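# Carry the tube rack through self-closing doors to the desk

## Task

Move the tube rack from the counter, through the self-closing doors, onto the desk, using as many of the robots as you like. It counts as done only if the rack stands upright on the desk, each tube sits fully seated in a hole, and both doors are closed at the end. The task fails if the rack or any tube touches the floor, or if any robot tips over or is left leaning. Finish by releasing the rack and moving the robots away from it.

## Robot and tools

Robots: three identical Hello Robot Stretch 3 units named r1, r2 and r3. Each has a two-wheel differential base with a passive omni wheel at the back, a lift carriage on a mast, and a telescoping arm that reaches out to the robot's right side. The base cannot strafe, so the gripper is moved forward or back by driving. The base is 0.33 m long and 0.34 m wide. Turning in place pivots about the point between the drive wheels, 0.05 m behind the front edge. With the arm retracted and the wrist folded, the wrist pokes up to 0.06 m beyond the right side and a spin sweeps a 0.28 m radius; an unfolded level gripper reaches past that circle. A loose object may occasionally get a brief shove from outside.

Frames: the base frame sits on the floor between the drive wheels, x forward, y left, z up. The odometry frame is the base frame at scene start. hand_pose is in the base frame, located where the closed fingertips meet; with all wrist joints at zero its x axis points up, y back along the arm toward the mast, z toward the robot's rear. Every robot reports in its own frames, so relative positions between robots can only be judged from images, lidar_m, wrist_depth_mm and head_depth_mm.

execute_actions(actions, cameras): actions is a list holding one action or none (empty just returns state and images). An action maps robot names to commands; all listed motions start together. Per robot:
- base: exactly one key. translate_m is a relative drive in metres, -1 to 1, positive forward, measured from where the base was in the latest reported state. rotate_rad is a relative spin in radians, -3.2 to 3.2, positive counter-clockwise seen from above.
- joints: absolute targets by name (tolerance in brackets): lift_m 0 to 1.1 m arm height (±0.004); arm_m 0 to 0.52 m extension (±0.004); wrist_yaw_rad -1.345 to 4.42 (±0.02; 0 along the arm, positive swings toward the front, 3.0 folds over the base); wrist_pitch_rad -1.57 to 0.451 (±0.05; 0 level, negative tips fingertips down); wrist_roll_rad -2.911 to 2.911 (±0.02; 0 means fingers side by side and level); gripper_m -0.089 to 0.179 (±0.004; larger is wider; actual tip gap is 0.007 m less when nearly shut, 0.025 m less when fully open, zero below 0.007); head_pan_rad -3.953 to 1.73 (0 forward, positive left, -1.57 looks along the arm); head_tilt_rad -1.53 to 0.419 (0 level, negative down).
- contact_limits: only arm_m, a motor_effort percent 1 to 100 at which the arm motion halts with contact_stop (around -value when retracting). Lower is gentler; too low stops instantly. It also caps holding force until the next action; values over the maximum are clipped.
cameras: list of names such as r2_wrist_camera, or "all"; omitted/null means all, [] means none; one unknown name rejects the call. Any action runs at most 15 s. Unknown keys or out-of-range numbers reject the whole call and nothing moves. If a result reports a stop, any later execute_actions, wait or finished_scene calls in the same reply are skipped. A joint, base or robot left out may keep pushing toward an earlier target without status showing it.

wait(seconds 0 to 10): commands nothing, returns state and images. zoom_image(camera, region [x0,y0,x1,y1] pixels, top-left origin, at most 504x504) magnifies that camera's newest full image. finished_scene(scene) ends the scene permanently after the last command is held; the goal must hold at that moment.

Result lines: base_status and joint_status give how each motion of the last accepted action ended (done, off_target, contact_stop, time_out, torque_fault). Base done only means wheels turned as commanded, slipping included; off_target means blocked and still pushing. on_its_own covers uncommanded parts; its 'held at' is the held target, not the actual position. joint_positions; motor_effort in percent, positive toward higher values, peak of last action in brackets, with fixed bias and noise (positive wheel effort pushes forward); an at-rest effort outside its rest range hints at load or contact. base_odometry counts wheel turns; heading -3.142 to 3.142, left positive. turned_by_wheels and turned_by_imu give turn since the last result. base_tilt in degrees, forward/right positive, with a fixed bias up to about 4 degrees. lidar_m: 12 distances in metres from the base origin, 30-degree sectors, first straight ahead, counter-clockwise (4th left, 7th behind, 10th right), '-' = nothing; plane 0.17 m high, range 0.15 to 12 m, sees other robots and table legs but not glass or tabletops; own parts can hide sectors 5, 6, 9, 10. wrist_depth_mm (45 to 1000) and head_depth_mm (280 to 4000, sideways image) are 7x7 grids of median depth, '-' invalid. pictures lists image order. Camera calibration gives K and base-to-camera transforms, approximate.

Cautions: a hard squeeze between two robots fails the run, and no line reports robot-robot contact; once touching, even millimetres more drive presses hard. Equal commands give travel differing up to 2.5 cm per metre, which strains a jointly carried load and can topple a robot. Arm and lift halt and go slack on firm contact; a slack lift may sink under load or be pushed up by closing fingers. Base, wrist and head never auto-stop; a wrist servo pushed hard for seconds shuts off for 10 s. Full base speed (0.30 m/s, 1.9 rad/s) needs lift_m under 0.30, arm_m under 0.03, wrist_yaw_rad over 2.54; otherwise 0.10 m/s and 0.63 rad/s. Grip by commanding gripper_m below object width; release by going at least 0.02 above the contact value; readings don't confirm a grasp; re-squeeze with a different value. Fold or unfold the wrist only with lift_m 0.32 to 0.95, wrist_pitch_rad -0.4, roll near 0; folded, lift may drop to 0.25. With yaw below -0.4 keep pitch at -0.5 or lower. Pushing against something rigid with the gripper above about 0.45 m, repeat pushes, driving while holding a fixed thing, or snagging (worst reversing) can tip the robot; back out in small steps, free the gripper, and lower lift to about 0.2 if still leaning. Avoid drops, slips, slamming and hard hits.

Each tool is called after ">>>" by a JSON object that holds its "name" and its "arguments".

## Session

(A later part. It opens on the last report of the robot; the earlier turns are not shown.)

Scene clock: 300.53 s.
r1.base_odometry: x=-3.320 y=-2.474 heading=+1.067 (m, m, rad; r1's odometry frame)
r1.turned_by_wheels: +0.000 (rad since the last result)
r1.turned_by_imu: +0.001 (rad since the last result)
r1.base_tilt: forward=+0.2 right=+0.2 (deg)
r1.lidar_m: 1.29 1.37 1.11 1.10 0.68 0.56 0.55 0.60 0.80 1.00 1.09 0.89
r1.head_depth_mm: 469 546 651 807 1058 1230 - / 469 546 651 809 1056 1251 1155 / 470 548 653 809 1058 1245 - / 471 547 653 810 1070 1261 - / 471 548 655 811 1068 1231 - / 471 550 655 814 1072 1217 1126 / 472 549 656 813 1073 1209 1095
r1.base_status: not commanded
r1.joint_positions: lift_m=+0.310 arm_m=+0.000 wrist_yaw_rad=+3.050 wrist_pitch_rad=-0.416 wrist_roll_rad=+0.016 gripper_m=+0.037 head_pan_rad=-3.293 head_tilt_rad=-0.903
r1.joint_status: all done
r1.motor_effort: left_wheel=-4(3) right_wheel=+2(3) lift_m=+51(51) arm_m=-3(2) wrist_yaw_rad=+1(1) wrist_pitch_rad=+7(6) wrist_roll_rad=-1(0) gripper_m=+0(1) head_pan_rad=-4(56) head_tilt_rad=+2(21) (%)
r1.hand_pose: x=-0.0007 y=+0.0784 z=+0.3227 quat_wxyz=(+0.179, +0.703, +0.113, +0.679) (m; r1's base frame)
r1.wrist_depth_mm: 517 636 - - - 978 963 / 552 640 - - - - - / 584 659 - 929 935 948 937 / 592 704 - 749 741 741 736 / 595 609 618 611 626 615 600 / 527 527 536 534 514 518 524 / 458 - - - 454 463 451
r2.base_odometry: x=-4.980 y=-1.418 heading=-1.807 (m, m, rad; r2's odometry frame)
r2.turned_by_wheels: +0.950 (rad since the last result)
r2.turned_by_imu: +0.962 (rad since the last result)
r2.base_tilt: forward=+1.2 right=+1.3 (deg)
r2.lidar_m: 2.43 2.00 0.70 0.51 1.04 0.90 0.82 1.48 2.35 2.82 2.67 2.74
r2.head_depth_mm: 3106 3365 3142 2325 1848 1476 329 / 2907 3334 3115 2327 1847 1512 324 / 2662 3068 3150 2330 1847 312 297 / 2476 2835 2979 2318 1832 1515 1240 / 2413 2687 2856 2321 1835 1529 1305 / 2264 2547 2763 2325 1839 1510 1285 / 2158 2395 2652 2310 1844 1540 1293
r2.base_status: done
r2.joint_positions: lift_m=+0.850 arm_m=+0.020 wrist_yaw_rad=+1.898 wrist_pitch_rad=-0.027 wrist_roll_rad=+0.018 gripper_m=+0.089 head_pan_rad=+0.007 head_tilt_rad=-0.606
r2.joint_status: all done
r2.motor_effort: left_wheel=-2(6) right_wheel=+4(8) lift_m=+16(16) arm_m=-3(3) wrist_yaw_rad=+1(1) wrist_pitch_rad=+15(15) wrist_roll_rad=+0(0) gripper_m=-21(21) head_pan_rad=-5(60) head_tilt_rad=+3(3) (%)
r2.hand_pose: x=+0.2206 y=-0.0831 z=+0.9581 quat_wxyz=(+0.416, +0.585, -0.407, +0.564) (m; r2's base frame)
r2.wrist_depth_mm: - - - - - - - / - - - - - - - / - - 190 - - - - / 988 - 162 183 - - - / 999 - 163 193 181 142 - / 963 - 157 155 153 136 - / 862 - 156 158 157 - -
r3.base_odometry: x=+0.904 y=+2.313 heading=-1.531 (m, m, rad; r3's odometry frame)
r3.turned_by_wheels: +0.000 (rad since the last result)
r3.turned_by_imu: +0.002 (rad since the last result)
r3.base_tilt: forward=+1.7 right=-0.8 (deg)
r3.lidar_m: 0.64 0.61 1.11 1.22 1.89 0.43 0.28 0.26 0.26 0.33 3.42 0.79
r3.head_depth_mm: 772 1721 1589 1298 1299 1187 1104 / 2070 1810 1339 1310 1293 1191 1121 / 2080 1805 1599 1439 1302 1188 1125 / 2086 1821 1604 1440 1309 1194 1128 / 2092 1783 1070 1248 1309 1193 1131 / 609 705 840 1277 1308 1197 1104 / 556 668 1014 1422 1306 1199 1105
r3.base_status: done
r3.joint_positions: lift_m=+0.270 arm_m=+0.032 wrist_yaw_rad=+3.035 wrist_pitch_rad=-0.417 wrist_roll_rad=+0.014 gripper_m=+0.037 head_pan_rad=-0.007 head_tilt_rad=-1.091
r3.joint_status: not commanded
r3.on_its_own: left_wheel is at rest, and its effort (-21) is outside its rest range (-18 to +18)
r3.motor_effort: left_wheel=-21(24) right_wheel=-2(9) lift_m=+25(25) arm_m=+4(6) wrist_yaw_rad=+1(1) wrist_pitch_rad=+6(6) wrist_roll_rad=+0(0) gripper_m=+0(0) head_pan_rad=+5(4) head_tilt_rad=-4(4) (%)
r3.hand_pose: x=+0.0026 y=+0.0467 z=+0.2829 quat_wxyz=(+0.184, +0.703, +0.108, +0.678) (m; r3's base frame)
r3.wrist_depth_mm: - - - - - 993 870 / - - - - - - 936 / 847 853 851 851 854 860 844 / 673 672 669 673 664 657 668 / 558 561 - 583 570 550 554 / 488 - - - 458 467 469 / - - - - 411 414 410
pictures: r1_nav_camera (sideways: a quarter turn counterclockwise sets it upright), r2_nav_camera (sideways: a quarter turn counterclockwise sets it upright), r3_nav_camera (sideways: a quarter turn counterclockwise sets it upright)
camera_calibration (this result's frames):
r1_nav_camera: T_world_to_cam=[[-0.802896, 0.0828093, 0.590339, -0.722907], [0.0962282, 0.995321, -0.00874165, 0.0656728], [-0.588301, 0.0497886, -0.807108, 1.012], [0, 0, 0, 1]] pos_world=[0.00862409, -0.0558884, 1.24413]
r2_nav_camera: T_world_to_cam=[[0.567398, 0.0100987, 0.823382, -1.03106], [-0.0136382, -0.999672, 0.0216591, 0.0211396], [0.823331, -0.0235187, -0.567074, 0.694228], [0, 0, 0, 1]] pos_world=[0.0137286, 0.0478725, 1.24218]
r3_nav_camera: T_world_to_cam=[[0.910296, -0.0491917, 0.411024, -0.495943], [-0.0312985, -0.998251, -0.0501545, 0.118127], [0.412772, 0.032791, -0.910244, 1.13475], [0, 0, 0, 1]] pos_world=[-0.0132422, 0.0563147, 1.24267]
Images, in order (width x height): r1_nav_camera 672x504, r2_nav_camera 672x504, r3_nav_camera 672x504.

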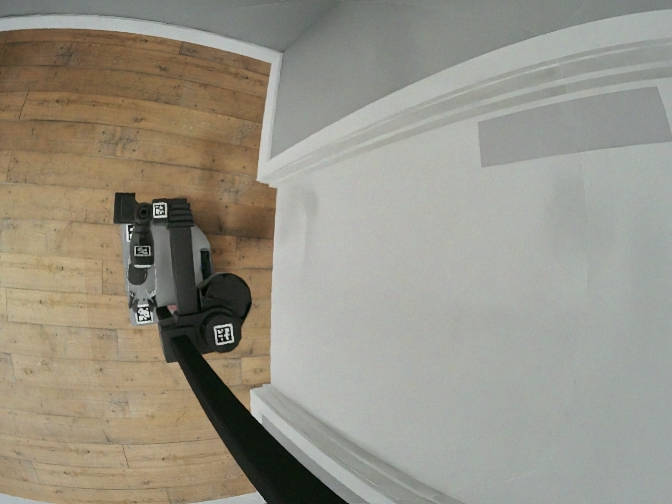

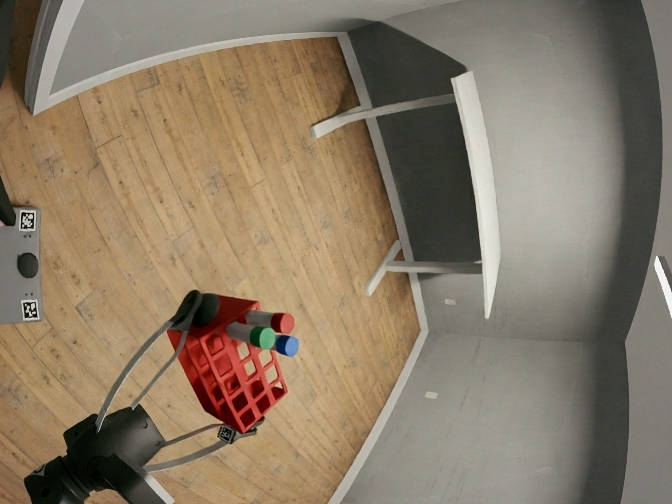

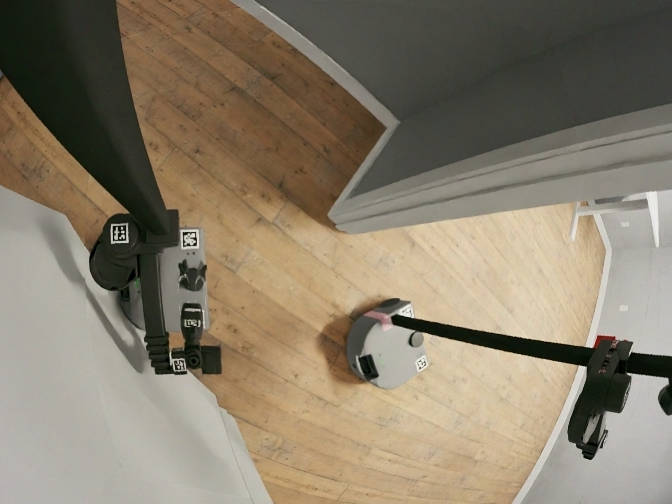

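>>> {"name": "execute_actions", "arguments": {"actions": [{"r2":{"base":{"translate_m":0.4}},"r3":{"base":{"translate_m":0.27}}}], "cameras": []}}

>>> {"name": "execute_actions", "arguments": {"actions": [{"r2":{"base":{"translate_m":0.2}},"r3":{"base":{"rotate_rad":-0.62}}}], "cameras": ["r3_nav_camera"]}}

>>> {"name": "execute_actions", "arguments": {"actions": [{"r2":{"base":{"translate_m":0.85}},"r3":{"base":{"translate_m":0.8}}}], "cameras": ["r2_nav_camera","r1_nav_camera"]}}

>>> {"name": "execute_actions", "arguments": {"actions": [{"r2":{"base":{"rotate_rad":2.13},"joints":{"lift_m":0.97,"head_pan_rad":-1.4,"head_tilt_rad":-0.5}}}], "cameras": ["r2_nav_camera","r2_head_camera"]}}

Scene clock: 314.13 s.
r1.base_odometry: x=-3.320 y=-2.474 heading=+1.067 (m, m, rad; r1's odometry frame)
r1.turned_by_wheels: +0.000 (rad since the last result)
r1.turned_by_imu: +0.002 (rad since the last result)
r1.base_tilt: forward=+0.2 right=+0.2 (deg)
r1.lidar_m: 1.14 1.37 1.10 1.10 0.68 0.56 0.55 0.60 0.80 1.00 1.09 1.56
r1.head_depth_mm: 469 546 651 809 1059 1228 - / 469 546 651 811 1058 1253 1150 / 471 548 651 809 1066 1248 - / 470 548 654 810 1061 1266 - / 470 548 654 812 1068 1236 - / 471 548 654 812 1068 1216 1125 / 471 549 656 814 1074 1211 1096
r1.base_status: not commanded
r1.joint_positions: lift_m=+0.310 arm_m=+0.000 wrist_yaw_rad=+3.050 wrist_pitch_rad=-0.416 wrist_roll_rad=+0.016 gripper_m=+0.037 head_pan_rad=-3.293 head_tilt_rad=-0.903
r1.joint_status: not commanded
r1.motor_effort: left_wheel=-4(4) right_wheel=+2(2) lift_m=+51(51) arm_m=-2(2) wrist_yaw_rad=+0(1) wrist_pitch_rad=+6(6) wrist_roll_rad=-1(1) gripper_m=+0(1) head_pan_rad=-4(5) head_tilt_rad=+1(2) (%)
r1.hand_pose: x=-0.0007 y=+0.0784 z=+0.3227 quat_wxyz=(+0.179, +0.703, +0.113, +0.679) (m; r1's base frame)
r1.wrist_depth_mm: 515 629 - - - 995 984 / 546 648 - - - - - / 588 662 - 916 930 915 938 / 598 705 - 768 745 719 754 / 585 621 615 604 641 616 612 / 535 532 550 540 511 523 514 / 463 - - - 457 451 458
r2.base_odometry: x=-5.074 y=-1.807 heading=-1.808 (m, m, rad; r2's odometry frame)
r2.turned_by_wheels: +0.000 (rad since the last result)
r2.turned_by_imu: +0.002 (rad since the last result)
r2.base_tilt: forward=+1.1 right=+1.3 (deg)
r2.lidar_m: 2.03 1.65 1.03 0.72 0.67 0.97 1.22 2.19 2.69 2.58 2.45 2.51
r2.head_depth_mm: 2692 2960 3117 2344 1830 1482 329 / 2536 2831 3042 2328 1845 1518 325 / 2335 2593 2854 2266 1835 313 296 / 2189 2068 2679 2337 1834 1524 1242 / 2083 2280 2520 2334 1837 1516 1291 / 1974 1680 2383 2338 1845 1525 1294 / 1879 1526 2227 2336 1841 1510 1295
r2.base_status: done
r2.joint_positions: lift_m=+0.850 arm_m=+0.020 wrist_yaw_rad=+1.898 wrist_pitch_rad=-0.027 wrist_roll_rad=+0.018 gripper_m=+0.089 head_pan_rad=+0.007 head_tilt_rad=-0.606
r2.joint_status: not commanded
r2.motor_effort: left_wheel=-3(4) right_wheel=+4(7) lift_m=+16(16) arm_m=-4(4) wrist_yaw_rad=+1(1) wrist_pitch_rad=+15(15) wrist_roll_rad=+0(0) gripper_m=-21(21) head_pan_rad=-4(4) head_tilt_rad=+4(3) (%)
r2.hand_pose: x=+0.2206 y=-0.0831 z=+0.9581 quat_wxyz=(+0.416, +0.585, -0.407, +0.564) (m; r2's base frame)
r2.wrist_depth_mm: - - - - - - - / - - - - - - - / - - 189 - - - - / - - 161 184 - - - / - - 163 193 181 143 - / - - 156 155 154 136 - / - - 155 157 156 - -
r3.base_odometry: x=+0.915 y=+2.043 heading=-1.531 (m, m, rad; r3's odometry frame)
r3.turned_by_wheels: +0.000 (rad since the last result)
r3.turned_by_imu: +0.003 (rad since the last result)
r3.base_tilt: forward=+1.8 right=-0.8 (deg)
r3.lidar_m: 0.87 0.37 0.93 1.03 0.44 0.30 0.28 0.28 0.36 2.40 3.41 3.38
r3.head_depth_mm: 2046 1793 1566 1407 1300 1192 1103 / 2038 1807 1395 1377 1296 1184 1120 / 2045 1744 1373 1397 1300 1188 1127 / 2090 1821 1605 1442 1304 1198 1133 / 2076 1827 1608 1433 1187 1199 1131 / 2121 1841 600 674 904 1204 1101 / 1971 418 477 580 1275 1193 1099
r3.base_status: translate_m off_target (by the wheels' count: +0.2702 of +0.2700)
r3.joint_positions: lift_m=+0.270 arm_m=+0.032 wrist_yaw_rad=+3.035 wrist_pitch_rad=-0.417 wrist_roll_rad=+0.014 gripper_m=+0.037 head_pan_rad=-0.007 head_tilt_rad=-1.091
r3.joint_status: not commanded
r3.on_its_own: left_wheel is at rest, and its effort (-31) is outside its rest range (-18 to +18); right_wheel is at rest, and its effort (-20) is outside its rest range (-18 to +18)
r3.motor_effort: left_wheel=-31(34) right_wheel=-20(25) lift_m=+24(25) arm_m=+4(4) wrist_yaw_rad=+1(0) wrist_pitch_rad=+6(6) wrist_roll_rad=+0(0) gripper_m=+0(0) head_pan_rad=+5(4) head_tilt_rad=-4(4) (%)
r3.hand_pose: x=+0.0026 y=+0.0467 z=+0.2829 quat_wxyz=(+0.184, +0.703, +0.108, +0.678) (m; r3's base frame)
r3.wrist_depth_mm: - - - - 972 853 506 / - - - - - 890 337 / 446 839 858 844 836 837 357 / 424 669 672 671 667 640 374 / 410 556 - 587 574 515 406 / 368 - - - 458 472 445 / - - - - 408 409 410
pictures: none
No camera images: the call's "cameras" was empty. Leave "cameras" out to get every camera's image.

Scene clock: 317.50 s.
r1.base_odometry: x=-3.320 y=-2.474 heading=+1.067 (m, m, rad; r1's odometry frame)
r1.turned_by_wheels: +0.000 (rad since the last result)
r1.turned_by_imu: +0.001 (rad since the last result)
r1.base_tilt: forward=+0.2 right=+0.1 (deg)
r1.lidar_m: 1.18 1.37 1.10 1.09 0.68 0.56 0.55 0.60 0.80 1.00 1.09 1.58
r1.head_depth_mm: 469 546 651 806 1055 1226 - / 470 545 653 811 1064 1253 1151 / 470 547 655 809 1064 1250 - / 471 547 654 809 1068 1257 - / 471 548 655 811 1067 1232 - / 471 548 656 811 1068 1221 1130 / 471 550 655 811 1073 1214 1091
r1.base_status: not commanded
r1.joint_positions: lift_m=+0.310 arm_m=+0.000 wrist_yaw_rad=+3.050 wrist_pitch_rad=-0.416 wrist_roll_rad=+0.016 gripper_m=+0.037 head_pan_rad=-3.293 head_tilt_rad=-0.903
r1.joint_status: not commanded
r1.motor_effort: left_wheel=-4(4) right_wheel=+2(2) lift_m=+51(51) arm_m=-3(3) wrist_yaw_rad=-1(0) wrist_pitch_rad=+7(6) wrist_roll_rad=+0(1) gripper_m=+0(1) head_pan_rad=-4(4) head_tilt_rad=+2(3) (%)
r1.hand_pose: x=-0.0007 y=+0.0784 z=+0.3227 quat_wxyz=(+0.179, +0.703, +0.113, +0.679) (m; r1's base frame)
r1.wrist_depth_mm: 522 635 - - - 996 930 / 560 651 - - - - - / 588 673 - 961 934 884 910 / 583 702 - 756 762 747 739 / 578 620 625 614 643 603 604 / 537 534 552 542 510 517 516 / 459 - - - 458 454 455
r2.base_odometry: x=-5.121 y=-2.001 heading=-1.808 (m, m, rad; r2's odometry frame)
r2.turned_by_wheels: +0.000 (rad since the last result)
r2.turned_by_imu: +0.001 (rad since the last result)
r2.base_tilt: forward=+1.1 right=+1.3 (deg)
r2.lidar_m: 1.83 1.49 1.19 0.83 0.79 0.81 1.42 2.55 2.87 2.47 2.34 2.40
r2.head_depth_mm: 2486 2765 3043 2327 1837 1473 329 / 2324 2576 2872 2313 1838 1520 326 / 2157 1667 2691 2254 1837 313 296 / 2008 1689 2428 2257 1842 1521 1245 / 1907 1525 2350 2317 1837 1509 1294 / 1822 1399 2170 2292 1834 1511 1296 / 1727 1387 2069 2201 1840 1517 1292
r2.base_status: done
r2.joint_positions: lift_m=+0.850 arm_m=+0.020 wrist_yaw_rad=+1.898 wrist_pitch_rad=-0.027 wrist_roll_rad=+0.018 gripper_m=+0.089 head_pan_rad=+0.007 head_tilt_rad=-0.606
r2.joint_status: not commanded
r2.motor_effort: left_wheel=-3(4) right_wheel=+4(7) lift_m=+16(15) arm_m=-3(4) wrist_yaw_rad=+2(1) wrist_pitch_rad=+15(15) wrist_roll_rad=+0(0) gripper_m=-21(21) head_pan_rad=-4(5) head_tilt_rad=+3(3) (%)
r2.hand_pose: x=+0.2206 y=-0.0831 z=+0.9581 quat_wxyz=(+0.416, +0.585, -0.407, +0.564) (m; r2's base frame)
r2.wrist_depth_mm: - - - - - - - / - - - - - - - / - - 187 - - - - / - - 161 184 - - - / - - 163 194 181 143 - / - - 156 156 154 136 - / - - 155 158 157 - -
r3.base_odometry: x=+0.915 y=+2.043 heading=-2.151 (m, m, rad; r3's odometry frame)
r3.turned_by_wheels: -0.620 (rad since the last result)
r3.turned_by_imu: -0.607 (rad since the last result)
r3.base_tilt: forward=+1.7 right=-0.8 (deg)
r3.lidar_m: 3.38 1.06 0.37 0.50 1.00 0.44 0.28 0.26 0.26 0.32 0.60 3.30
r3.head_depth_mm: 2066 1797 1600 1433 1294 1188 1101 / 2071 1814 1577 1437 1299 1191 1118 / 2077 1817 1592 1442 1301 1195 1119 / 2086 1827 1610 1446 1303 1196 1127 / 2100 1818 1605 1447 1300 1187 1133 / 2103 1818 1454 1442 1314 1194 1102 / 2097 1822 1416 1428 1311 1008 1098
r3.base_status: done
r3.joint_positions: lift_m=+0.270 arm_m=+0.032 wrist_yaw_rad=+3.035 wrist_pitch_rad=-0.417 wrist_roll_rad=+0.014 gripper_m=+0.037 head_pan_rad=-0.007 head_tilt_rad=-1.091
r3.joint_status: not commanded
r3.on_its_own: right_wheel is at rest, and its effort (-30) is outside its rest range (-18 to +18)
r3.motor_effort: left_wheel=-15(16) right_wheel=-30(49) lift_m=+25(25) arm_m=+4(4) wrist_yaw_rad=+0(1) wrist_pitch_rad=+6(6) wrist_roll_rad=+0(0) gripper_m=+0(0) head_pan_rad=+5(5) head_tilt_rad=-3(3) (%)
r3.hand_pose: x=+0.0026 y=+0.0467 z=+0.2829 quat_wxyz=(+0.184, +0.703, +0.108, +0.678) (m; r3's base frame)
r3.wrist_depth_mm: 915 907 939 931 407 - - / 996 1000 - - 446 - - / 850 853 841 802 492 832 826 / 676 676 663 674 545 671 656 / 565 565 - 584 568 554 553 / 493 - - - 457 475 471 / - - - - 409 409 407
pictures: r3_nav_camera (sideways: a quarter turn counterclockwise sets it upright)
camera_calibration (this result's frames):
r3_nav_camera: T_world_to_cam=[[0.910308, -0.0489734, 0.411024, -0.495944], [-0.0310591, -0.998258, -0.0501545, 0.118126], [0.412764, 0.03289, -0.910244, 1.13475], [0, 0, 0, 1]] pos_world=[-0.0132556, 0.0563101, 1.24267]
Images, in order (width x height): r3_nav_camera 672x504.

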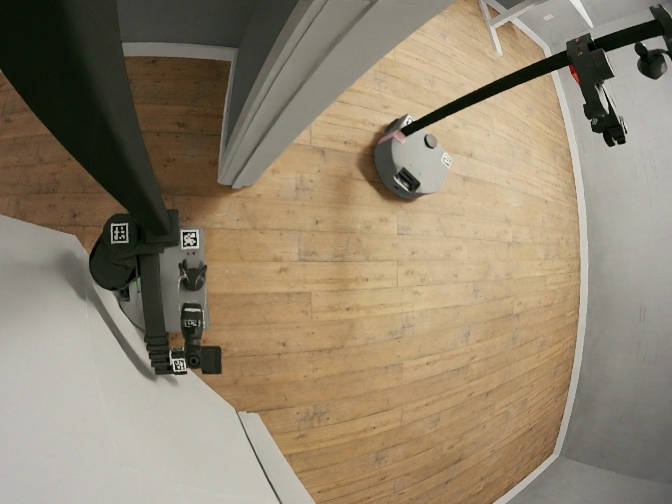

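Scene clock: 327.37 s.
r1.base_odometry: x=-3.320 y=-2.474 heading=+1.067 (m, m, rad; r1's odometry frame)
r1.turned_by_wheels: +0.000 (rad since the last result)
r1.turned_by_imu: +0.002 (rad since the last result)
r1.base_tilt: forward=+0.2 right=+0.1 (deg)
r1.lidar_m: 1.76 1.37 1.10 1.09 0.68 0.56 0.55 0.60 0.79 1.00 1.09 1.68
r1.head_depth_mm: 469 546 651 804 1060 1226 - / 469 546 651 808 1060 1257 1151 / 469 547 654 810 1060 1250 - / 470 547 654 811 1064 1259 - / 471 548 656 812 1064 1234 - / 471 548 655 812 1067 1222 1122 / 472 549 658 812 1071 1215 1091
r1.base_status: not commanded
r1.joint_positions: lift_m=+0.310 arm_m=+0.000 wrist_yaw_rad=+3.050 wrist_pitch_rad=-0.416 wrist_roll_rad=+0.016 gripper_m=+0.037 head_pan_rad=-3.293 head_tilt_rad=-0.903
r1.joint_status: not commanded
r1.motor_effort: left_wheel=-3(4) right_wheel=+2(2) lift_m=+51(51) arm_m=-2(3) wrist_yaw_rad=+0(1) wrist_pitch_rad=+7(6) wrist_roll_rad=+0(1) gripper_m=-1(1) head_pan_rad=-4(4) head_tilt_rad=+2(2) (%)
r1.hand_pose: x=-0.0007 y=+0.0784 z=+0.3227 quat_wxyz=(+0.179, +0.703, +0.113, +0.679) (m; r1's base frame)
r1.wrist_depth_mm: 527 647 - - - 971 954 / 557 632 - - - - - / 579 678 - 937 964 965 948 / 587 698 - 757 758 740 748 / 577 627 611 618 632 612 610 / 525 531 545 536 520 521 524 / 461 - - - 456 445 451
r2.base_odometry: x=-5.320 y=-2.827 heading=-1.808 (m, m, rad; r2's odometry frame)
r2.turned_by_wheels: +0.000 (rad since the last result)
r2.turned_by_imu: +0.004 (rad since the last result)
r2.base_tilt: forward=+1.1 right=+1.3 (deg)
r2.lidar_m: 0.98 1.23 0.96 1.32 1.26 1.29 1.36 3.50 2.82 1.98 1.88 1.85
r2.head_depth_mm: 1529 1719 829 2134 1837 1475 329 / 1433 1577 829 688 1831 1520 324 / 1335 1424 826 661 1368 312 297 / 1272 1285 825 610 1820 1516 1244 / 1199 1248 825 611 1735 1516 1295 / 1132 1190 825 611 1666 1522 1289 / 1078 1144 830 610 532 1519 1302
r2.base_status: done
r2.joint_positions: lift_m=+0.850 arm_m=+0.020 wrist_yaw_rad=+1.898 wrist_pitch_rad=-0.027 wrist_roll_rad=+0.018 gripper_m=+0.089 head_pan_rad=+0.007 head_tilt_rad=-0.606
r2.joint_status: not commanded
r2.motor_effort: left_wheel=-2(4) right_wheel=+4(7) lift_m=+15(15) arm_m=-2(4) wrist_yaw_rad=+1(1) wrist_pitch_rad=+15(15) wrist_roll_rad=+0(0) gripper_m=-21(21) head_pan_rad=-5(4) head_tilt_rad=+3(3) (%)
r2.hand_pose: x=+0.2206 y=-0.0831 z=+0.9581 quat_wxyz=(+0.416, +0.585, -0.407, +0.564) (m; r2's base frame)
r2.wrist_depth_mm: - - - - - - - / - - - - - - - / - - 190 714 - - - / 439 441 162 185 474 527 - / - - 163 194 182 142 - / - - 156 156 154 136 - / - - 155 157 156 - -
r3.base_odometry: x=+0.477 y=+1.374 heading=-2.151 (m, m, rad; r3's odometry frame)
r3.turned_by_wheels: +0.000 (rad since the last result)
r3.turned_by_imu: +0.006 (rad since the last result)
r3.base_tilt: forward=+1.7 right=-0.7 (deg)
r3.lidar_m: 2.57 2.71 1.40 1.87 0.79 0.65 0.66 0.69 0.87 2.24 2.36 2.63
r3.head_depth_mm: 2080 1811 1597 1420 1295 1186 1106 / 2077 1807 1600 1434 1298 1194 1125 / 2091 1813 1601 1433 1304 1193 1127 / 2094 1818 1607 1435 1305 1197 1128 / 2108 1814 1602 1439 1306 1196 1123 / 2108 1836 1610 1449 1307 1198 1100 / 2104 1813 1624 1449 1311 1193 1105
r3.base_status: done
r3.joint_positions: lift_m=+0.270 arm_m=+0.032 wrist_yaw_rad=+3.035 wrist_pitch_rad=-0.417 wrist_roll_rad=+0.014 gripper_m=+0.037 head_pan_rad=-0.007 head_tilt_rad=-1.091
r3.joint_status: not commanded
r3.motor_effort: left_wheel=+3(14) right_wheel=-3(19) lift_m=+25(24) arm_m=+4(4) wrist_yaw_rad=+0(0) wrist_pitch_rad=+6(6) wrist_roll_rad=+0(0) gripper_m=+0(0) head_pan_rad=+4(5) head_tilt_rad=-2(5) (%)
r3.hand_pose: x=+0.0026 y=+0.0467 z=+0.2829 quat_wxyz=(+0.184, +0.703, +0.108, +0.678) (m; r3's base frame)
r3.wrist_depth_mm: 801 - - - - - - / 785 - - - - - - / 753 838 851 852 835 832 838 / 681 665 667 665 673 667 659 / 554 565 - 584 571 561 551 / 490 - - - 458 471 470 / - - - - 411 410 413
pictures: r1_nav_camera (sideways: a quarter turn counterclockwise sets it upright), r2_nav_camera (sideways: a quarter turn counterclockwise sets it upright)
camera_calibration (this result's frames):
r1_nav_camera: T_world_to_cam=[[-0.802893, 0.0828202, 0.590343, -0.722911], [0.0962422, 0.99532, -0.00874143, 0.0656724], [-0.588303, 0.0497974, -0.807105, 1.012], [0, 0, 0, 1]] pos_world=[0.00862307, -0.0558884, 1.24413]
r2_nav_camera: T_world_to_cam=[[0.567314, 0.0100802, 0.82344, -1.03113], [-0.0136719, -0.999672, 0.021657, 0.0211426], [0.823388, -0.0235443, -0.56699, 0.694119], [0, 0, 0, 1]] pos_world=[0.0137362, 0.0478723, 1.24218]
Images, in order (width x height): r1_nav_camera 672x504, r2_nav_camera 672x504.

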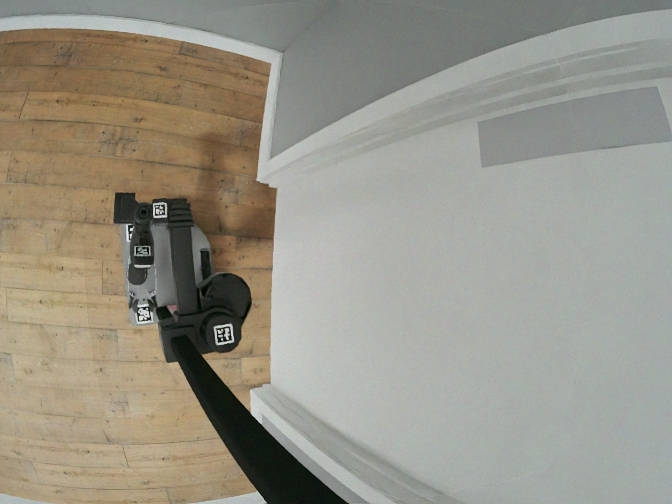

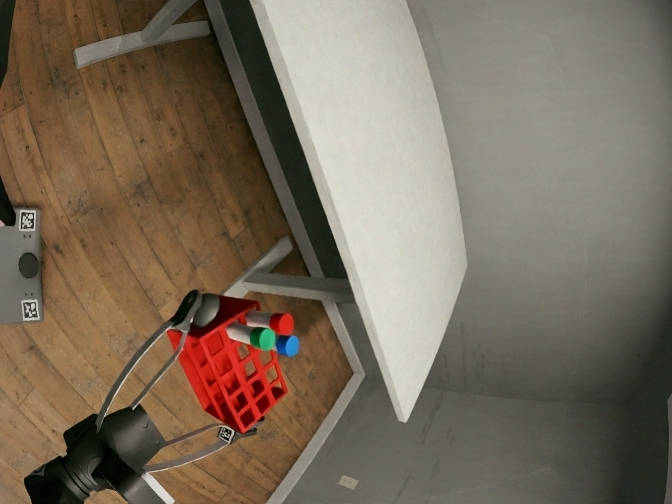

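Scene clock: 331.67 s.
r1.base_odometry: x=-3.320 y=-2.474 heading=+1.067 (m, m, rad; r1's odometry frame)
r1.turned_by_wheels: +0.000 (rad since the last result)
r1.turned_by_imu: +0.001 (rad since the last result)
r1.base_tilt: forward=+0.1 right=+0.1 (deg)
r1.lidar_m: 1.76 1.37 1.10 1.09 0.68 0.56 0.55 0.60 0.80 1.00 1.09 1.68
r1.head_depth_mm: 469 546 652 805 1062 1227 - / 469 546 653 807 1060 1257 1151 / 470 547 654 812 1059 1252 - / 471 546 653 809 1067 1260 - / 471 548 655 810 1062 1232 - / 471 549 656 813 1068 1223 1122 / 472 549 656 814 1067 1212 1092
r1.base_status: not commanded
r1.joint_positions: lift_m=+0.310 arm_m=+0.000 wrist_yaw_rad=+3.050 wrist_pitch_rad=-0.416 wrist_roll_rad=+0.016 gripper_m=+0.037 head_pan_rad=-3.293 head_tilt_rad=-0.903
r1.joint_status: not commanded
r1.motor_effort: left_wheel=-4(3) right_wheel=+2(2) lift_m=+51(51) arm_m=-2(3) wrist_yaw_rad=-1(1) wrist_pitch_rad=+6(6) wrist_roll_rad=-1(1) gripper_m=-1(0) head_pan_rad=-4(4) head_tilt_rad=+2(2) (%)
r1.hand_pose: x=-0.0007 y=+0.0784 z=+0.3227 quat_wxyz=(+0.179, +0.703, +0.113, +0.679) (m; r1's base frame)
r1.wrist_depth_mm: 526 634 - - - 991 958 / 549 643 - - - - - / 590 691 - 966 958 910 934 / 592 700 - 742 751 734 736 / 595 626 634 610 635 619 617 / 531 512 558 535 497 516 516 / 467 - - - 460 447 455
r2.base_odometry: x=-5.320 y=-2.827 heading=+0.322 (m, m, rad; r2's odometry frame)
r2.turned_by_wheels: +2.130 (rad since the last result)
r2.turned_by_imu: +2.156 (rad since the last result)
r2.base_tilt: forward=+1.1 right=+1.4 (deg)
r2.lidar_m: 1.26 1.31 1.36 3.49 2.66 1.95 1.88 1.74 0.98 1.23 0.96 1.30
r2.head_depth_mm: 1021 1105 1070 722 545 - - / 1037 1120 1074 721 546 - - / 1051 1139 1073 726 545 1600 1368 / 1072 1160 1073 728 547 1646 1400 / 1085 1176 1081 725 547 1664 - / 1109 1205 1076 729 568 1697 - / 1121 1226 1085 729 567 1606 -
r2.base_status: done
r2.joint_positions: lift_m=+0.969 arm_m=+0.020 wrist_yaw_rad=+1.898 wrist_pitch_rad=-0.028 wrist_roll_rad=+0.018 gripper_m=+0.089 head_pan_rad=-1.393 head_tilt_rad=-0.507
r2.joint_status: all done
r2.motor_effort: left_wheel=-3(7) right_wheel=+4(8) lift_m=+33(34) arm_m=-4(4) wrist_yaw_rad=+1(1) wrist_pitch_rad=+15(15) wrist_roll_rad=+0(0) gripper_m=-21(21) head_pan_rad=-4(59) head_tilt_rad=+4(13) (%)
r2.hand_pose: x=+0.2205 y=-0.0831 z=+1.0770 quat_wxyz=(+0.416, +0.585, -0.407, +0.564) (m; r2's base frame)
r2.wrist_depth_mm: - - - - - - 925 / - - - - - - 937 / - - 188 - - - 998 / - - 161 184 - - - / - - 163 193 182 142 - / - - 157 154 154 135 - / - - 155 157 156 - -
r3.base_odometry: x=+0.477 y=+1.374 heading=-2.151 (m, m, rad; r3's odometry frame)
r3.turned_by_wheels: +0.000 (rad since the last result)
r3.turned_by_imu: +0.001 (rad since the last result)
r3.base_tilt: forward=+1.7 right=-0.8 (deg)
r3.lidar_m: 2.57 2.72 1.36 1.86 0.78 0.65 0.66 0.69 0.86 2.24 2.37 2.64
r3.head_depth_mm: 2060 1795 1593 1429 1296 1180 1097 / 2078 1800 1584 1430 1303 1189 1119 / 2091 1815 1605 1432 1301 1190 1127 / 2086 1813 1603 1444 1301 1191 1127 / 2112 1813 1604 1432 1306 1193 1137 / 2096 1829 1614 1449 1305 1194 1104 / 2101 1829 1610 1436 1298 1194 1100
r3.base_status: not commanded
r3.joint_positions: lift_m=+0.270 arm_m=+0.032 wrist_yaw_rad=+3.035 wrist_pitch_rad=-0.417 wrist_roll_rad=+0.014 gripper_m=+0.037 head_pan_rad=-0.007 head_tilt_rad=-1.091
r3.joint_status: not commanded
r3.motor_effort: left_wheel=+3(3) right_wheel=-4(4) lift_m=+25(24) arm_m=+4(4) wrist_yaw_rad=+0(1) wrist_pitch_rad=+5(6) wrist_roll_rad=+0(0) gripper_m=+0(0) head_pan_rad=+4(4) head_tilt_rad=-3(4) (%)
r3.hand_pose: x=+0.0026 y=+0.0467 z=+0.2829 quat_wxyz=(+0.184, +0.703, +0.108, +0.678) (m; r3's base frame)
r3.wrist_depth_mm: 793 - - - - - - / 775 - - - - - - / 759 859 848 848 849 842 852 / 679 678 674 667 668 663 667 / 556 568 - 580 575 550 552 / 491 - - - 461 470 472 / - - - - 414 412 412
pictures: r2_head_camera (sideways: a quarter turn clockwise sets it upright), r2_nav_camera (sideways: a quarter turn counterclockwise sets it upright)
camera_calibration (this result's frames):
r2_head_camera: T_world_to_cam=[[-0.0573488, 0.466918, -0.882439, 1.16979], [0.989999, 0.140711, 0.0101143, -0.0192333], [0.128891, -0.873034, -0.470318, 0.56529], [0, 0, 0, 1]] pos_world=[0.0132657, -0.0499707, 1.29833]
r2_nav_camera: T_world_to_cam=[[0.091494, -0.475033, 0.875198, -1.09572], [-0.987829, -0.154317, 0.0195094, 0.0298783], [0.125791, -0.866331, -0.48337, 0.589578], [0, 0, 0, 1]] pos_world=[0.0556033, -0.00512452, 1.24338]
Images, in order (width x height): r2_head_camera 896x504, r2_nav_camera 672x504.

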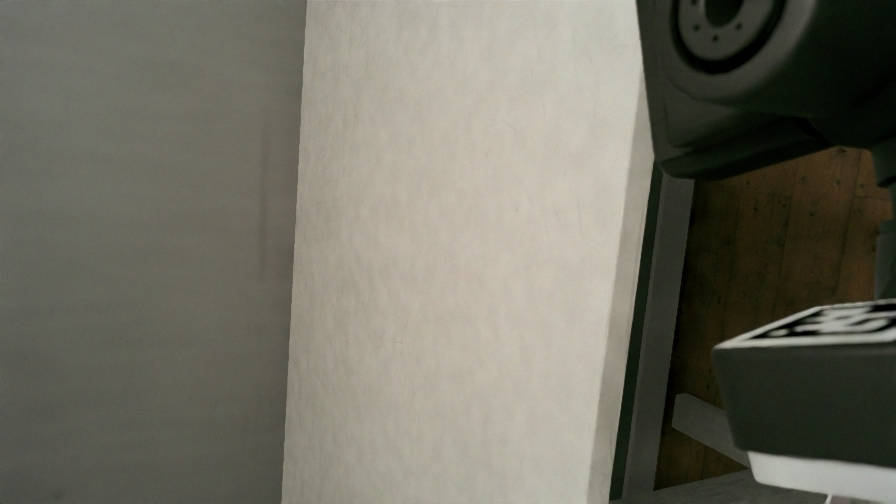

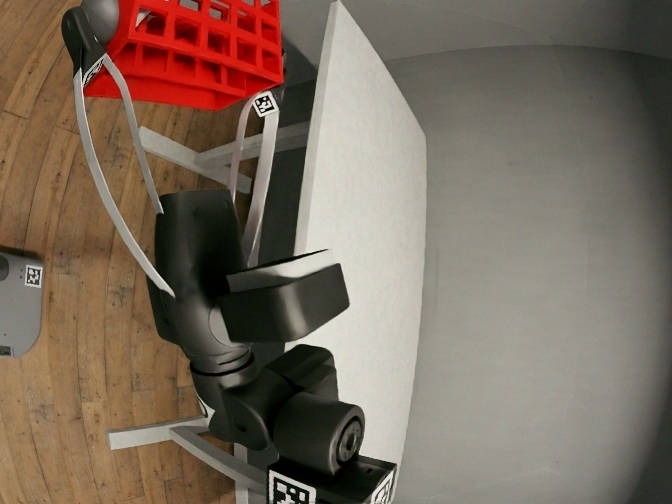

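>>> {"name": "execute_actions", "arguments": {"actions": [{"r2":{"joints":{"wrist_yaw_rad":1.0,"lift_m":0.93,"arm_m":0.08}},"r3":{"joints":{"head_pan_rad":-3.1,"head_tilt_rad":-0.8}}}], "cameras": ["r3_nav_camera"]}}

>>> {"name": "execute_actions", "arguments": {"actions": [{"r2":{"joints":{"wrist_yaw_rad":0,"arm_m":0.27}}}], "cameras": []}}

>>> {"name": "execute_actions", "arguments": {"actions": [{"r2":{"joints":{"lift_m":0.897}}}], "cameras": ["r2_wrist_camera","r2_head_camera"]}}

Scene clock: 341.20 s.
r1.base_odometry: x=-3.320 y=-2.474 heading=+1.067 (m, m, rad; r1's odometry frame)
r1.turned_by_wheels: +0.000 (rad since the last result)
r1.turned_by_imu: +0.002 (rad since the last result)
r1.base_tilt: forward=+0.2 right=+0.2 (deg)
r1.lidar_m: 1.76 1.37 1.11 1.10 0.68 0.56 0.55 0.60 0.79 1.00 1.09 1.68
r1.head_depth_mm: 469 547 652 807 1056 1229 - / 470 546 653 808 1063 1257 1150 / 471 547 652 809 1063 1247 - / 471 547 652 809 1064 1263 - / 470 548 655 811 1063 1236 - / 471 549 654 812 1071 1220 1123 / 471 549 654 814 1073 1202 1090
r1.base_status: not commanded
r1.joint_positions: lift_m=+0.310 arm_m=+0.000 wrist_yaw_rad=+3.050 wrist_pitch_rad=-0.416 wrist_roll_rad=+0.016 gripper_m=+0.037 head_pan_rad=-3.293 head_tilt_rad=-0.903
r1.joint_status: not commanded
r1.motor_effort: left_wheel=-4(3) right_wheel=+3(2) lift_m=+51(51) arm_m=-3(2) wrist_yaw_rad=+0(0) wrist_pitch_rad=+7(7) wrist_roll_rad=-1(1) gripper_m=-1(0) head_pan_rad=-4(4) head_tilt_rad=+2(2) (%)
r1.hand_pose: x=-0.0007 y=+0.0784 z=+0.3227 quat_wxyz=(+0.179, +0.703, +0.113, +0.679) (m; r1's base frame)
r1.wrist_depth_mm: 531 647 - - - 996 956 / 556 657 - - - - - / 582 675 - 929 927 918 963 / 599 708 - 733 743 757 728 / 568 617 618 609 628 619 592 / 528 527 550 533 503 516 520 / 461 - - - 459 456 447
r2.base_odometry: x=-5.320 y=-2.827 heading=+0.322 (m, m, rad; r2's odometry frame)
r2.turned_by_wheels: +0.000 (rad since the last result)
r2.turned_by_imu: +0.000 (rad since the last result)
r2.base_tilt: forward=+1.1 right=+1.4 (deg)
r2.lidar_m: 1.26 1.30 1.36 3.50 2.67 1.95 1.88 1.75 0.98 1.23 0.96 1.30
r2.head_depth_mm: 1028 1102 1067 722 565 - - / 1041 1122 1073 723 546 - - / 1055 1142 1080 722 559 1635 1320 / 1066 1163 1074 724 - - 1310 / 1087 1189 1081 726 518 - 1379 / 1108 1204 1078 727 451 1609 1380 / 1118 1227 1080 729 436 1272 1321
r2.base_status: not commanded
r2.joint_positions: lift_m=+0.930 arm_m=+0.080 wrist_yaw_rad=+1.002 wrist_pitch_rad=-0.028 wrist_roll_rad=+0.018 gripper_m=+0.089 head_pan_rad=-1.393 head_tilt_rad=-0.507
r2.joint_status: all done
r2.motor_effort: left_wheel=-2(2) right_wheel=+4(4) lift_m=+16(29) arm_m=+3(3) wrist_yaw_rad=-3(5) wrist_pitch_rad=+15(15) wrist_roll_rad=+0(0) gripper_m=-21(21) head_pan_rad=-4(5) head_tilt_rad=+4(3) (%)
r2.hand_pose: x=+0.1939 y=-0.3623 z=+1.0380 quat_wxyz=(+0.620, +0.351, -0.621, +0.328) (m; r2's base frame)
r2.wrist_depth_mm: 913 - - - - 939 748 / 919 - - - - 969 758 / 941 - 188 - - 976 768 / 973 - 170 185 581 750 733 / 952 - 163 193 183 143 412 / 982 - 156 156 153 136 286 / - - 155 157 157 208 217
r3.base_odometry: x=+0.477 y=+1.374 heading=-2.151 (m, m, rad; r3's odometry frame)
r3.turned_by_wheels: +0.000 (rad since the last result)
r3.turned_by_imu: +0.001 (rad since the last result)
r3.base_tilt: forward=+1.7 right=-0.9 (deg)
r3.lidar_m: 2.57 2.72 1.36 1.87 0.79 0.65 0.66 0.69 0.86 2.24 2.37 2.63
r3.head_depth_mm: 535 606 697 819 1003 1193 1141 / 541 615 709 842 1028 1253 1155 / 549 625 722 857 1056 1260 1177 / 558 635 737 879 1081 1276 1143 / 566 647 751 900 1115 1302 1141 / 573 657 767 918 1154 1304 1146 / 584 668 782 945 1190 1303 1146
r3.base_status: not commanded
r3.joint_positions: lift_m=+0.270 arm_m=+0.032 wrist_yaw_rad=+3.035 wrist_pitch_rad=-0.417 wrist_roll_rad=+0.014 gripper_m=+0.037 head_pan_rad=-3.093 head_tilt_rad=-0.804
r3.joint_status: all done
r3.motor_effort: left_wheel=+3(3) right_wheel=-3(3) lift_m=+24(25) arm_m=+4(4) wrist_yaw_rad=+1(1) wrist_pitch_rad=+6(6) wrist_roll_rad=+0(0) gripper_m=+0(0) head_pan_rad=-5(59) head_tilt_rad=+2(22) (%)
r3.hand_pose: x=+0.0026 y=+0.0467 z=+0.2829 quat_wxyz=(+0.184, +0.703, +0.108, +0.678) (m; r3's base frame)
r3.wrist_depth_mm: 793 - - - - - - / 787 - - - - - - / 749 860 848 852 838 847 840 / 675 667 670 673 674 655 657 / 555 569 - 579 569 554 550 / 497 - - - 453 471 467 / - - - - 411 412 408
pictures: r3_nav_camera (sideways: a quarter turn counterclockwise sets it upright)
camera_calibration (this result's frames):
r3_nav_camera: T_world_to_cam=[[-0.758153, 0.00591348, 0.65205, -0.799755], [-0.0395333, 0.997703, -0.0550145, 0.124524], [-0.650877, -0.0674871, -0.756177, 0.940978], [0, 0, 0, 1]] pos_world=[0.0110475, -0.0560052, 1.23988]
Images, in order (width x height): r3_nav_camera 672x504.

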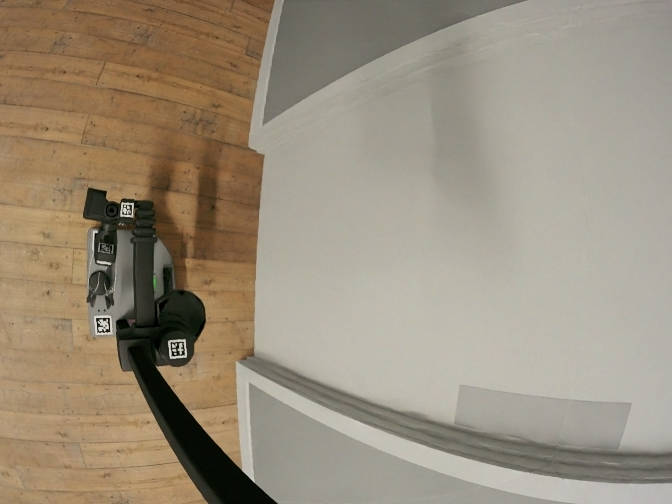

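Scene clock: 343.83 s.
r1.base_odometry: x=-3.320 y=-2.474 heading=+1.067 (m, m, rad; r1's odometry frame)
r1.turned_by_wheels: +0.000 (rad since the last result)
r1.turned_by_imu: +0.001 (rad since the last result)
r1.base_tilt: forward=+0.2 right=+0.1 (deg)
r1.lidar_m: 1.76 1.37 1.11 1.09 0.68 0.56 0.55 0.60 0.79 1.00 1.09 1.68
r1.head_depth_mm: 469 544 652 807 1059 1229 - / 469 546 650 808 1061 1256 1150 / 470 548 654 810 1061 1251 - / 471 547 653 809 1064 1260 - / 470 547 654 812 1067 1232 - / 471 548 654 810 1072 1216 1122 / 472 549 656 811 1071 1212 1093
r1.base_status: not commanded
r1.joint_positions: lift_m=+0.310 arm_m=+0.000 wrist_yaw_rad=+3.050 wrist_pitch_rad=-0.416 wrist_roll_rad=+0.016 gripper_m=+0.037 head_pan_rad=-3.293 head_tilt_rad=-0.903
r1.joint_status: not commanded
r1.motor_effort: left_wheel=-4(3) right_wheel=+2(2) lift_m=+51(51) arm_m=-2(2) wrist_yaw_rad=+1(0) wrist_pitch_rad=+6(7) wrist_roll_rad=+0(1) gripper_m=-1(0) head_pan_rad=-4(4) head_tilt_rad=+2(2) (%)
r1.hand_pose: x=-0.0007 y=+0.0784 z=+0.3227 quat_wxyz=(+0.179, +0.703, +0.113, +0.679) (m; r1's base frame)
r1.wrist_depth_mm: 522 623 - - - 988 982 / 551 630 - - - - - / 578 695 - 957 933 938 991 / 602 709 - 747 749 751 726 / 573 629 617 623 631 604 600 / 528 531 546 538 508 522 511 / 464 - - - 451 440 452
r2.base_odometry: x=-5.320 y=-2.827 heading=+0.322 (m, m, rad; r2's odometry frame)
r2.turned_by_wheels: +0.000 (rad since the last result)
r2.turned_by_imu: +0.000 (rad since the last result)
r2.base_tilt: forward=+1.1 right=+1.3 (deg)
r2.lidar_m: 1.26 1.30 1.36 3.50 2.66 1.95 1.88 1.75 0.98 1.23 0.96 1.30
r2.head_depth_mm: 1022 1103 1148 - 510 1552 1370 / 1042 1120 1070 - 510 1604 1376 / 1049 1143 1075 691 548 1592 1374 / 1074 1165 1078 724 547 1650 1373 / 1089 1186 1077 724 547 1645 1380 / 1102 1199 1079 724 569 1642 1378 / 1124 1227 1082 730 569 1558 1324
r2.base_status: not commanded
r2.joint_positions: lift_m=+0.930 arm_m=+0.270 wrist_yaw_rad=+0.001 wrist_pitch_rad=-0.028 wrist_roll_rad=+0.018 gripper_m=+0.089 head_pan_rad=-1.393 head_tilt_rad=-0.507
r2.joint_status: all done
r2.motor_effort: left_wheel=-3(2) right_wheel=+4(4) lift_m=+16(16) arm_m=+3(3) wrist_yaw_rad=-1(4) wrist_pitch_rad=+15(15) wrist_roll_rad=+0(0) gripper_m=-21(21) head_pan_rad=-5(5) head_tilt_rad=+4(3) (%)
r2.hand_pose: x=-0.0211 y=-0.6702 z=+1.0380 quat_wxyz=(+0.701, +0.010, -0.713, -0.010) (m; r2's base frame)
r2.wrist_depth_mm: 724 715 690 705 677 672 661 / 727 730 715 708 690 701 682 / 769 765 187 721 722 705 706 / 765 752 169 184 567 720 740 / 428 457 163 192 181 142 404 / 291 306 156 155 153 136 281 / 231 218 155 157 157 207 215
r3.base_odometry: x=+0.477 y=+1.374 heading=-2.151 (m, m, rad; r3's odometry frame)
r3.turned_by_wheels: +0.000 (rad since the last result)
r3.turned_by_imu: +0.000 (rad since the last result)
r3.base_tilt: forward=+1.8 right=-0.8 (deg)
r3.lidar_m: 2.57 2.71 1.36 1.86 0.79 0.65 0.66 0.69 0.87 2.24 2.37 2.64
r3.head_depth_mm: 533 606 696 821 1002 1196 1142 / 541 616 709 841 1025 1268 1152 / 550 625 723 861 1054 1263 1175 / 558 635 738 881 1083 1279 1148 / 565 647 751 902 1118 1297 1147 / 576 654 766 919 1153 1303 1145 / 582 668 780 944 1189 1312 1148
r3.base_status: not commanded
r3.joint_positions: lift_m=+0.270 arm_m=+0.032 wrist_yaw_rad=+3.035 wrist_pitch_rad=-0.417 wrist_roll_rad=+0.014 gripper_m=+0.037 head_pan_rad=-3.093 head_tilt_rad=-0.804
r3.joint_status: not commanded
r3.motor_effort: left_wheel=+3(3) right_wheel=-4(3) lift_m=+25(25) arm_m=+4(4) wrist_yaw_rad=+0(1) wrist_pitch_rad=+5(6) wrist_roll_rad=+0(0) gripper_m=+0(0) head_pan_rad=-4(4) head_tilt_rad=+2(2) (%)
r3.hand_pose: x=+0.0026 y=+0.0467 z=+0.2829 quat_wxyz=(+0.184, +0.703, +0.108, +0.678) (m; r3's base frame)
r3.wrist_depth_mm: 793 - - - - - - / 784 - - - - - - / 761 848 851 849 834 827 826 / 676 670 675 660 663 668 663 / 556 569 - 584 573 549 551 / 483 - - - 458 475 472 / - - - - 411 409 408
pictures: none
No camera images: the call's "cameras" was empty. Leave "cameras" out to get every camera's image.

Scene clock: 344.93 s.
r1.base_odometry: x=-3.320 y=-2.474 heading=+1.067 (m, m, rad; r1's odometry frame)
r1.turned_by_wheels: +0.000 (rad since the last result)
r1.turned_by_imu: +0.000 (rad since the last result)
r1.base_tilt: forward=+0.2 right=+0.2 (deg)
r1.lidar_m: 1.76 1.37 1.10 1.09 0.68 0.56 0.55 0.60 0.80 1.00 1.09 1.68
r1.head_depth_mm: 469 547 651 805 1059 1229 - / 470 546 651 808 1062 1250 1151 / 470 547 652 810 1064 1246 - / 471 548 654 811 1064 1262 - / 471 549 654 815 1067 1232 - / 472 549 655 815 1067 1222 1124 / 471 549 656 814 1075 1213 1092
r1.base_status: not commanded
r1.joint_positions: lift_m=+0.310 arm_m=+0.000 wrist_yaw_rad=+3.050 wrist_pitch_rad=-0.416 wrist_roll_rad=+0.016 gripper_m=+0.037 head_pan_rad=-3.293 head_tilt_rad=-0.903
r1.joint_status: not commanded
r1.motor_effort: left_wheel=-3(3) right_wheel=+2(2) lift_m=+51(51) arm_m=-3(2) wrist_yaw_rad=-1(0) wrist_pitch_rad=+7(7) wrist_roll_rad=-1(1) gripper_m=-1(0) head_pan_rad=-4(5) head_tilt_rad=+2(2) (%)
r1.hand_pose: x=-0.0007 y=+0.0784 z=+0.3227 quat_wxyz=(+0.179, +0.703, +0.113, +0.679) (m; r1's base frame)
r1.wrist_depth_mm: 521 620 - - - - 925 / 564 621 - - - - - / 580 673 - 947 927 941 944 / 591 697 - 743 747 754 744 / 578 624 614 621 624 618 607 / 535 534 542 534 512 528 518 / 467 - - - 459 454 451
r2.base_odometry: x=-5.320 y=-2.827 heading=+0.322 (m, m, rad; r2's odometry frame)
r2.turned_by_wheels: +0.000 (rad since the last result)
r2.turned_by_imu: +0.000 (rad since the last result)
r2.base_tilt: forward=+1.1 right=+1.4 (deg)
r2.lidar_m: 1.26 1.30 1.36 3.50 2.67 1.95 1.88 1.75 0.98 1.23 0.96 1.30
r2.head_depth_mm: 1022 1104 1067 - - 1553 1367 / 1033 1123 1074 - - 1604 1368 / 1051 1138 1077 677 544 1607 1367 / 1065 1160 1075 725 545 1650 1375 / 1084 1188 1075 725 547 1639 1385 / 1107 1201 1075 725 567 1655 1366 / 1126 1229 1077 730 569 1559 1322
r2.base_status: not commanded
r2.joint_positions: lift_m=+0.897 arm_m=+0.270 wrist_yaw_rad=+0.001 wrist_pitch_rad=-0.028 wrist_roll_rad=+0.018 gripper_m=+0.089 head_pan_rad=-1.393 head_tilt_rad=-0.507
r2.joint_status: all done
r2.motor_effort: left_wheel=-3(2) right_wheel=+4(4) lift_m=+16(16) arm_m=+2(2) wrist_yaw_rad=-2(2) wrist_pitch_rad=+15(15) wrist_roll_rad=+0(0) gripper_m=-21(21) head_pan_rad=-5(5) head_tilt_rad=+4(4) (%)
r2.hand_pose: x=-0.0211 y=-0.6702 z=+1.0050 quat_wxyz=(+0.701, +0.010, -0.713, -0.010) (m; r2's base frame)
r2.wrist_depth_mm: 705 699 692 683 686 670 659 / 721 725 732 698 711 681 682 / 758 748 186 717 729 714 719 / 607 611 162 184 442 586 577 / 329 354 164 193 181 143 316 / 224 239 156 155 153 135 219 / 178 170 156 157 157 160 167
r3.base_odometry: x=+0.477 y=+1.374 heading=-2.151 (m, m, rad; r3's odometry frame)
r3.turned_by_wheels: +0.000 (rad since the last result)
r3.turned_by_imu: +0.000 (rad since the last result)
r3.base_tilt: forward=+1.7 right=-0.7 (deg)
r3.lidar_m: 2.57 2.72 1.36 1.86 0.78 0.65 0.66 0.69 0.86 2.24 2.38 2.63
r3.head_depth_mm: 535 605 698 820 1001 1195 1142 / 541 614 709 842 1028 1250 1153 / 550 626 726 861 1052 1267 1180 / 557 635 737 880 1083 1277 1147 / 566 645 752 898 1112 1291 1144 / 573 657 766 920 1153 1301 1146 / 582 667 781 941 1183 1310 1146
r3.base_status: not commanded
r3.joint_positions: lift_m=+0.270 arm_m=+0.032 wrist_yaw_rad=+3.035 wrist_pitch_rad=-0.417 wrist_roll_rad=+0.014 gripper_m=+0.037 head_pan_rad=-3.093 head_tilt_rad=-0.804
r3.joint_status: not commanded
r3.motor_effort: left_wheel=+3(3) right_wheel=-4(4) lift_m=+25(25) arm_m=+4(4) wrist_yaw_rad=+0(1) wrist_pitch_rad=+5(5) wrist_roll_rad=+0(0) gripper_m=+0(0) head_pan_rad=-4(3) head_tilt_rad=+2(2) (%)
r3.hand_pose: x=+0.0026 y=+0.0467 z=+0.2829 quat_wxyz=(+0.184, +0.703, +0.108, +0.678) (m; r3's base frame)
r3.wrist_depth_mm: 793 - - - - - - / 775 - - - - - - / 767 850 837 839 846 830 836 / 674 673 667 669 672 672 661 / 559 566 - 585 569 550 552 / 487 - - - 456 465 471 / - - - - 412 410 407
pictures: r2_head_camera (sideways: a quarter turn clockwise sets it upright), r2_wrist_camera
camera_calibration (this result's frames):
r2_head_camera: T_world_to_cam=[[-0.0572899, 0.466801, -0.882505, 1.16987], [0.99001, 0.140634, 0.0101194, -0.01924], [0.128834, -0.873109, -0.470195, 0.56513], [0, 0, 0, 1]] pos_world=[0.0132618, -0.0499717, 1.29833]
r2_wrist_camera: T_world_to_cam=[[-0.999446, -0.0303281, -0.0137282, -0.0231275], [0.00682518, 0.216945, -0.97616, 1.1528], [0.0325833, -0.975713, -0.216618, -0.274458], [0, 0, 0, 1]] pos_world=[-0.0220401, -0.518588, 1.06555]
Images, in order (width x height): r2_head_camera 896x504, r2_wrist_camera 644x364.

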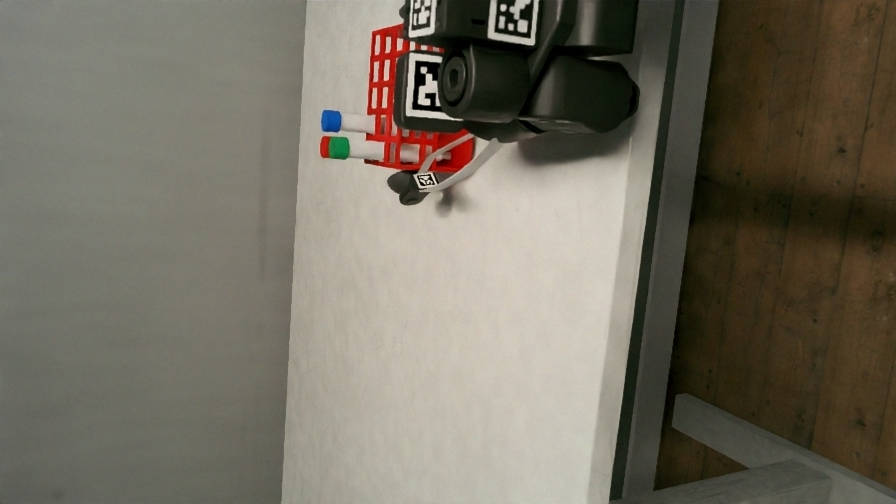

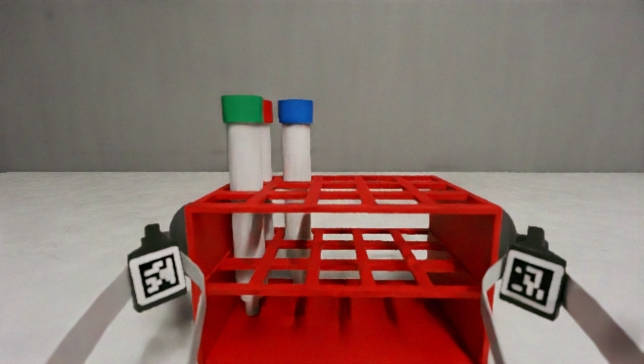

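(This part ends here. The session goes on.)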